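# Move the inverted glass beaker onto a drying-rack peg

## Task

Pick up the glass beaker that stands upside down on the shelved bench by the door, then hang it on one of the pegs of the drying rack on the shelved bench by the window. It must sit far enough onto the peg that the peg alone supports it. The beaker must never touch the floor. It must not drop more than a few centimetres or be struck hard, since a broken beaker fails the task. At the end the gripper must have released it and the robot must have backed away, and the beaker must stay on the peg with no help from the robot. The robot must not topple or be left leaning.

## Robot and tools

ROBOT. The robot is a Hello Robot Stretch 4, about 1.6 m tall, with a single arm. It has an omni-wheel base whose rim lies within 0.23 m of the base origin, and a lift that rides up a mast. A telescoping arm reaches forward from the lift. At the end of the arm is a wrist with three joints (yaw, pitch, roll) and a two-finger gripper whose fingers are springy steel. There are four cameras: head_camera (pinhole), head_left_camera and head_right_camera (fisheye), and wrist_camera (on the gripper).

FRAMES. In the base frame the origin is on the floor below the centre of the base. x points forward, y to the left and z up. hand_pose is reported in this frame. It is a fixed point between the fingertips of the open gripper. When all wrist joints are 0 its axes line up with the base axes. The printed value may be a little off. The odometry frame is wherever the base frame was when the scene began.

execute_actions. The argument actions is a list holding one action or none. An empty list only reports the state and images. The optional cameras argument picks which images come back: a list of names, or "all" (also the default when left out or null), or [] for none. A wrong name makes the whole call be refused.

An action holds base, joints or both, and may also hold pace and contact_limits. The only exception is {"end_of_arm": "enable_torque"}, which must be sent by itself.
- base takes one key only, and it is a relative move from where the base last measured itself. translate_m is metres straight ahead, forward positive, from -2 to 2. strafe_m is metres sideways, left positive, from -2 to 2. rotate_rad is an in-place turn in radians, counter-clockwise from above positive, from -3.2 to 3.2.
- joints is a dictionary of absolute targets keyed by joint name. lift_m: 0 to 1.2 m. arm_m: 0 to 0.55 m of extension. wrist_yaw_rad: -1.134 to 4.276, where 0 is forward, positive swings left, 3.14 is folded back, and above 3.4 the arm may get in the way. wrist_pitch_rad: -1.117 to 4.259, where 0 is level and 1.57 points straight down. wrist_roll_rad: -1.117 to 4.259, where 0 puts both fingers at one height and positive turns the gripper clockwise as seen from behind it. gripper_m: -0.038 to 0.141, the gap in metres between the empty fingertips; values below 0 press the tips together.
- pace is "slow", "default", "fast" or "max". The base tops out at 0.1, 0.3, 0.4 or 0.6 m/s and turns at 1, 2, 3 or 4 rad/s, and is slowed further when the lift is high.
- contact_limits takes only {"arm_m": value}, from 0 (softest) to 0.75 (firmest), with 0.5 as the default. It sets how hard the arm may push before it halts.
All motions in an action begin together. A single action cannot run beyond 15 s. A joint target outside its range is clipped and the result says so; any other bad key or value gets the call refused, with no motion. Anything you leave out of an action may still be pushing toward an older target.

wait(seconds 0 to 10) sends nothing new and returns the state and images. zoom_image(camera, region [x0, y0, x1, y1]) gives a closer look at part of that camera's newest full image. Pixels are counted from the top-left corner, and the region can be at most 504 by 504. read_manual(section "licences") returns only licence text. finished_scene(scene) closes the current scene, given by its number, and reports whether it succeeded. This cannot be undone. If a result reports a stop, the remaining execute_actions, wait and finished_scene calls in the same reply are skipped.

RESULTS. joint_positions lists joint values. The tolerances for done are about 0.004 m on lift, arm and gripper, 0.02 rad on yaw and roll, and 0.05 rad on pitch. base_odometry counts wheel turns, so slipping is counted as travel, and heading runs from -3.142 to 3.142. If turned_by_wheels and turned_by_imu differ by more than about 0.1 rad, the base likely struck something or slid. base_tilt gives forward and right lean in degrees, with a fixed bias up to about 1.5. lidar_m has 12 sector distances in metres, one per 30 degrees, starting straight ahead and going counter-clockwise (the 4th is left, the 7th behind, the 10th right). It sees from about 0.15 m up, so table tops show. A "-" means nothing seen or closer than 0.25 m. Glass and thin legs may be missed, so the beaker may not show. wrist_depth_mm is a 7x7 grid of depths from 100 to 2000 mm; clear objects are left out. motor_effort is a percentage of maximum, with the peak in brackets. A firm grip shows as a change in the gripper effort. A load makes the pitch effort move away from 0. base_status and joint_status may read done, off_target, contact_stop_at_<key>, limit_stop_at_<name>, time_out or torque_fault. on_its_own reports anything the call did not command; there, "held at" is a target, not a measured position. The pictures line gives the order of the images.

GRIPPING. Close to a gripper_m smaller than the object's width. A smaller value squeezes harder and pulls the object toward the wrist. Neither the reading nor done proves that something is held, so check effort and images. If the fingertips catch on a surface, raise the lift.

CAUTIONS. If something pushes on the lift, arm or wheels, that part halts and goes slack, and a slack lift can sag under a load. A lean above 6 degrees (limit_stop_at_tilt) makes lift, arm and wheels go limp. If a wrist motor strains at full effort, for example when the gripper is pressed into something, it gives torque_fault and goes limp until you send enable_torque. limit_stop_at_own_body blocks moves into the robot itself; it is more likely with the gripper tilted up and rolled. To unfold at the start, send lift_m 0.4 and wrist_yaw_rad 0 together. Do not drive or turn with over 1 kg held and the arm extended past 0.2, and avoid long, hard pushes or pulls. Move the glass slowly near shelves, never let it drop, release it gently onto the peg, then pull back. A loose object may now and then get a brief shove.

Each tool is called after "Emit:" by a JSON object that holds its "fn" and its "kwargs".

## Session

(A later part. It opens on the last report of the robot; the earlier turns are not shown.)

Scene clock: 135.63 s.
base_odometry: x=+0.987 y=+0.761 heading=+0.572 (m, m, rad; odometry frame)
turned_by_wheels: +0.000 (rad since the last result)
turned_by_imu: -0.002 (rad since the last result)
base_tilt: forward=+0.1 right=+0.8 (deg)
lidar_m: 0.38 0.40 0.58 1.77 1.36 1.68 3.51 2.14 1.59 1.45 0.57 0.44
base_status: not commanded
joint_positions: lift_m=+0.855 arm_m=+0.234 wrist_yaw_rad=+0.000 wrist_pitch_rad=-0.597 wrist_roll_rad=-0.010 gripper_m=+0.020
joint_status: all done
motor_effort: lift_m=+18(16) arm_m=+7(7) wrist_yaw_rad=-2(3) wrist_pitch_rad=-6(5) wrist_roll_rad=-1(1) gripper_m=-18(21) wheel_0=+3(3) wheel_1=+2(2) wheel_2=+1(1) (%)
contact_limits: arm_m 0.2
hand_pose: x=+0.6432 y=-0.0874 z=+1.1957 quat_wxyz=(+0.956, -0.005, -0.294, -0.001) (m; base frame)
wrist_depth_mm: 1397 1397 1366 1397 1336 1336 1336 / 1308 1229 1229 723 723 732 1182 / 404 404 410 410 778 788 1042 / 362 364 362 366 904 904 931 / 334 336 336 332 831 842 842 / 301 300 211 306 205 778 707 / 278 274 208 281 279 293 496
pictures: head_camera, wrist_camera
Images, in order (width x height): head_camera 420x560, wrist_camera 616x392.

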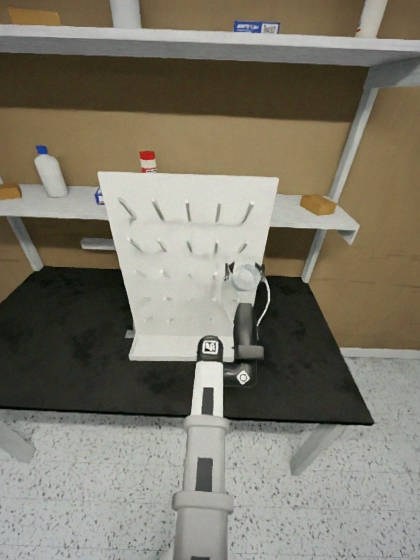

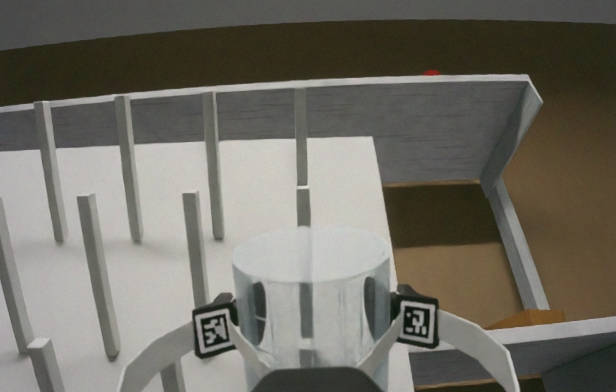

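Emit:
{"fn": "execute_actions", "kwargs": {"actions": [{"joints":{"lift_m":0.827,"arm_m":0.262},"contact_limits":{"arm_m":0.2},"pace":"slow"}], "cameras": ["head_camera","wrist_camera"]}}

Emit:
{"fn": "zoom_image", "kwargs": {"camera": "head_camera", "region": [150, 200, 320, 370]}}

Scene clock: 141.90 s.
base_odometry: x=+0.987 y=+0.761 heading=+0.572 (m, m, rad; odometry frame)
turned_by_wheels: +0.000 (rad since the last result)
turned_by_imu: -0.001 (rad since the last result)
base_tilt: forward=+0.0 right=+0.8 (deg)
lidar_m: 0.40 0.43 0.57 1.78 1.37 1.68 3.53 2.13 1.59 1.44 0.58 0.42
base_status: not commanded
joint_positions: lift_m=+0.827 arm_m=+0.261 wrist_yaw_rad=+0.000 wrist_pitch_rad=-0.597 wrist_roll_rad=-0.010 gripper_m=+0.020
joint_status: all done
motor_effort: lift_m=+17(17) arm_m=+7(7) wrist_yaw_rad=+0(2) wrist_pitch_rad=-7(6) wrist_roll_rad=-1(0) gripper_m=-19(18) wheel_0=+3(3) wheel_1=+2(2) wheel_2=+1(1) (%)
contact_limits: arm_m 0.2
hand_pose: x=+0.6702 y=-0.0874 z=+1.1677 quat_wxyz=(+0.956, -0.005, -0.294, -0.001) (m; base frame)
wrist_depth_mm: 1430 1366 1336 1308 1336 1336 1308 / 707 707 691 699 715 723 1118 / 366 366 364 373 820 866 1025 / 330 330 330 329 891 891 904 / 301 304 304 300 315 809 831 / 272 272 210 274 205 436 449 / 252 250 210 256 255 351 609
pictures: head_camera, wrist_camera
Images, in order (width x height): head_camera 420x560, wrist_camera 616x392.

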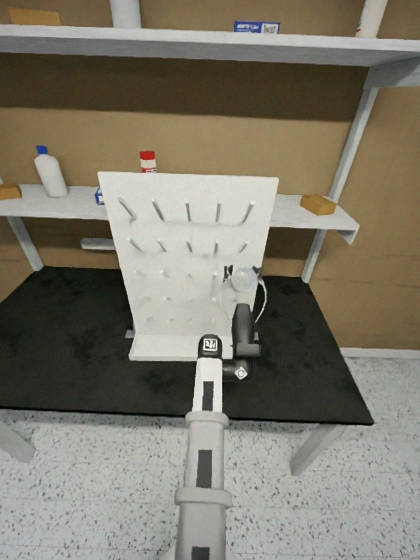

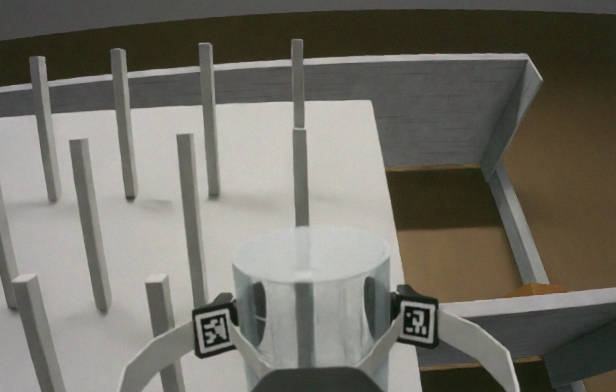

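Region (150, 200, 320, 370) of head_camera's 420x560 image, scaled by 2.965, with more detail than that image has.

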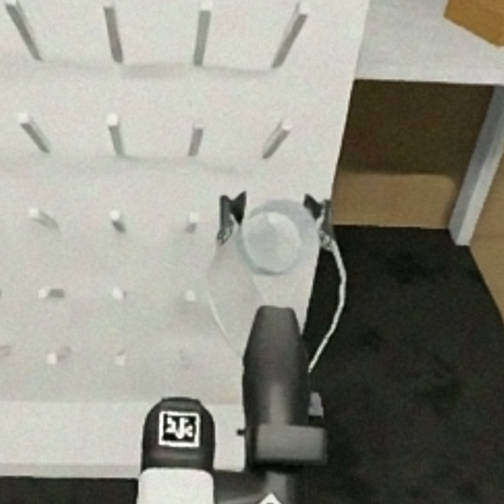

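Peg is deep inside near the closed end. Release and retract.

Emit:
{"fn": "execute_actions", "kwargs": {"actions": [{"joints":{"gripper_m":0.105}}], "cameras": ["wrist_camera"]}}

Emit:
{"fn": "execute_actions", "kwargs": {"actions": [{"joints":{"arm_m":0.12},"pace":"slow"}], "cameras": ["wrist_camera"]}}

Emit:
{"fn": "execute_actions", "kwargs": {"actions": [{"base":{"translate_m":-0.3},"joints":{"arm_m":0.0,"wrist_pitch_rad":0}}], "cameras": ["head_camera","wrist_camera"]}}

Scene clock: 151.03 s.
base_odometry: x=+0.987 y=+0.761 heading=+0.572 (m, m, rad; odometry frame)
turned_by_wheels: +0.000 (rad since the last result)
turned_by_imu: -0.002 (rad since the last result)
base_tilt: forward=+0.1 right=+0.8 (deg)
lidar_m: 0.38 0.40 0.59 1.78 1.37 1.71 3.51 2.10 1.57 1.43 0.56 0.40
base_status: not commanded
joint_positions: lift_m=+0.827 arm_m=+0.261 wrist_yaw_rad=+0.000 wrist_pitch_rad=-0.598 wrist_roll_rad=-0.010 gripper_m=+0.105
joint_status: all done
motor_effort: lift_m=+18(17) arm_m=+7(7) wrist_yaw_rad=-1(0) wrist_pitch_rad=-6(6) wrist_roll_rad=-1(0) gripper_m=+0(19) wheel_0=+3(3) wheel_1=+2(2) wheel_2=+1(1) (%)
hand_pose: x=+0.6702 y=-0.0874 z=+1.1678 quat_wxyz=(+0.956, -0.005, -0.294, -0.001) (m; base frame)
wrist_depth_mm: 1366 1336 1366 1308 1308 1336 1281 / 707 715 707 683 723 723 1138 / 368 366 366 373 809 854 1008 / 329 330 329 330 891 891 904 / 303 304 306 300 315 820 820 / 271 272 220 273 274 418 445 / 252 252 250 153 258 591 609
pictures: wrist_camera
Images, in order (width x height): wrist_camera 616x392.

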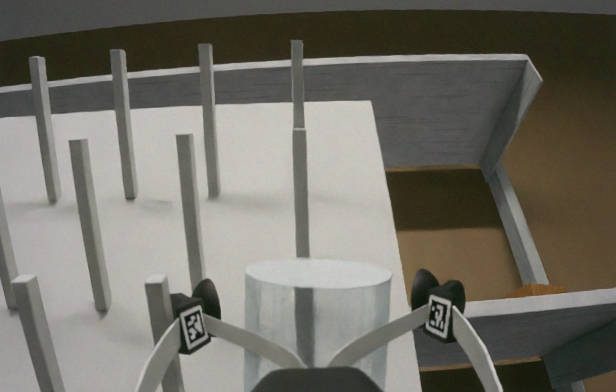

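Scene clock: 153.73 s.
base_odometry: x=+0.987 y=+0.761 heading=+0.572 (m, m, rad; odometry frame)
turned_by_wheels: +0.000 (rad since the last result)
turned_by_imu: -0.001 (rad since the last result)
base_tilt: forward=+0.1 right=+0.8 (deg)
lidar_m: 0.40 0.43 0.57 1.73 1.39 1.67 3.51 2.14 1.58 1.45 0.57 0.43
base_status: not commanded
joint_positions: lift_m=+0.827 arm_m=+0.121 wrist_yaw_rad=+0.000 wrist_pitch_rad=-0.598 wrist_roll_rad=-0.010 gripper_m=+0.105
joint_status: all done
motor_effort: lift_m=+18(18) arm_m=-7(8) wrist_yaw_rad=-2(7) wrist_pitch_rad=-5(6) wrist_roll_rad=-1(1) gripper_m=+0(1) wheel_0=+2(3) wheel_1=+2(2) wheel_2=+1(1) (%)
hand_pose: x=+0.5305 y=-0.0875 z=+1.1678 quat_wxyz=(+0.956, -0.005, -0.295, -0.002) (m; base frame)
wrist_depth_mm: 1464 1464 1464 1537 1499 1464 1499 / 1464 1430 1397 1430 1366 1397 1366 / 866 831 854 842 854 854 1205 / 508 496 508 512 1025 1060 1098 / 449 452 445 459 960 976 976 / 424 410 220 421 415 634 878 / 384 377 379 153 530 574 615
pictures: wrist_camera
Images, in order (width x height): wrist_camera 616x392.

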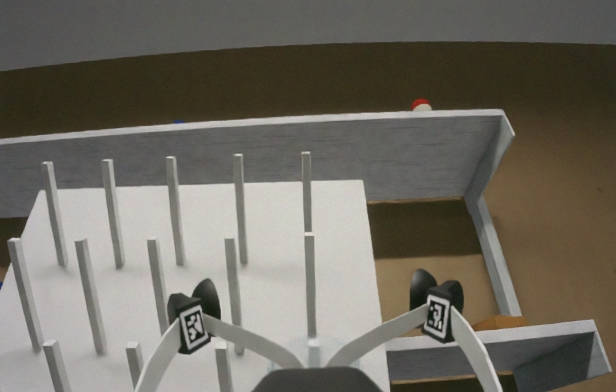

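Scene clock: 156.20 s.
base_odometry: x=+0.735 y=+0.599 heading=+0.571 (m, m, rad; odometry frame)
turned_by_wheels: +0.000 (rad since the last result)
turned_by_imu: +0.000 (rad since the last result)
base_tilt: forward=+0.1 right=+0.8 (deg)
lidar_m: 0.66 0.74 1.01 1.55 1.27 1.70 2.52 2.15 1.63 1.51 1.51 0.74
base_status: done
joint_positions: lift_m=+0.827 arm_m=+0.001 wrist_yaw_rad=+0.000 wrist_pitch_rad=+0.002 wrist_roll_rad=-0.010 gripper_m=+0.105
joint_status: all done
motor_effort: lift_m=+18(18) arm_m=-7(7) wrist_yaw_rad=-2(3) wrist_pitch_rad=-5(4) wrist_roll_rad=-1(1) gripper_m=-5(1) wheel_0=-3(7) wheel_1=-1(8) wheel_2=+1(10) (%)
hand_pose: x=+0.4606 y=-0.0874 z=+1.0048 quat_wxyz=(+1.000, -0.005, +0.001, +0.000) (m; base frame)
wrist_depth_mm: 1255 1281 1255 1281 1308 1308 1281 / 1308 788 798 809 1281 1336 1308 / 1160 798 788 798 1281 1281 1336 / 1308 788 798 798 1281 1281 1336 / 1308 1255 798 798 1281 1308 1281 / 1098 891 220 809 842 854 1281 / 750 668 654 153 654 603 634
pictures: head_camera, wrist_camera
Images, in order (width x height): head_camera 420x560, wrist_camera 616x392.

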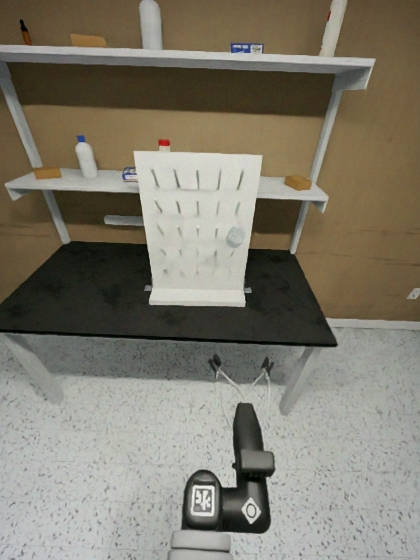

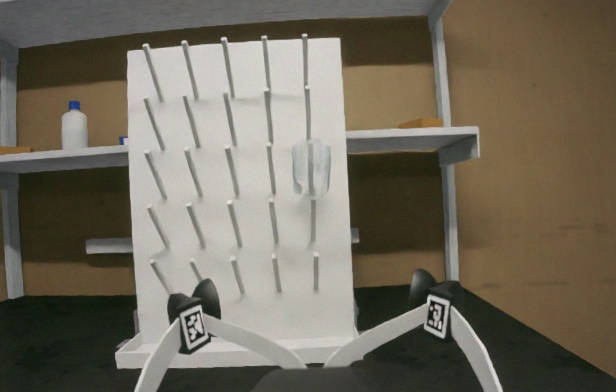

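Emit:
{"fn": "finished_scene", "kwargs": {"scene": 2}}

The scene is finished: the task was done.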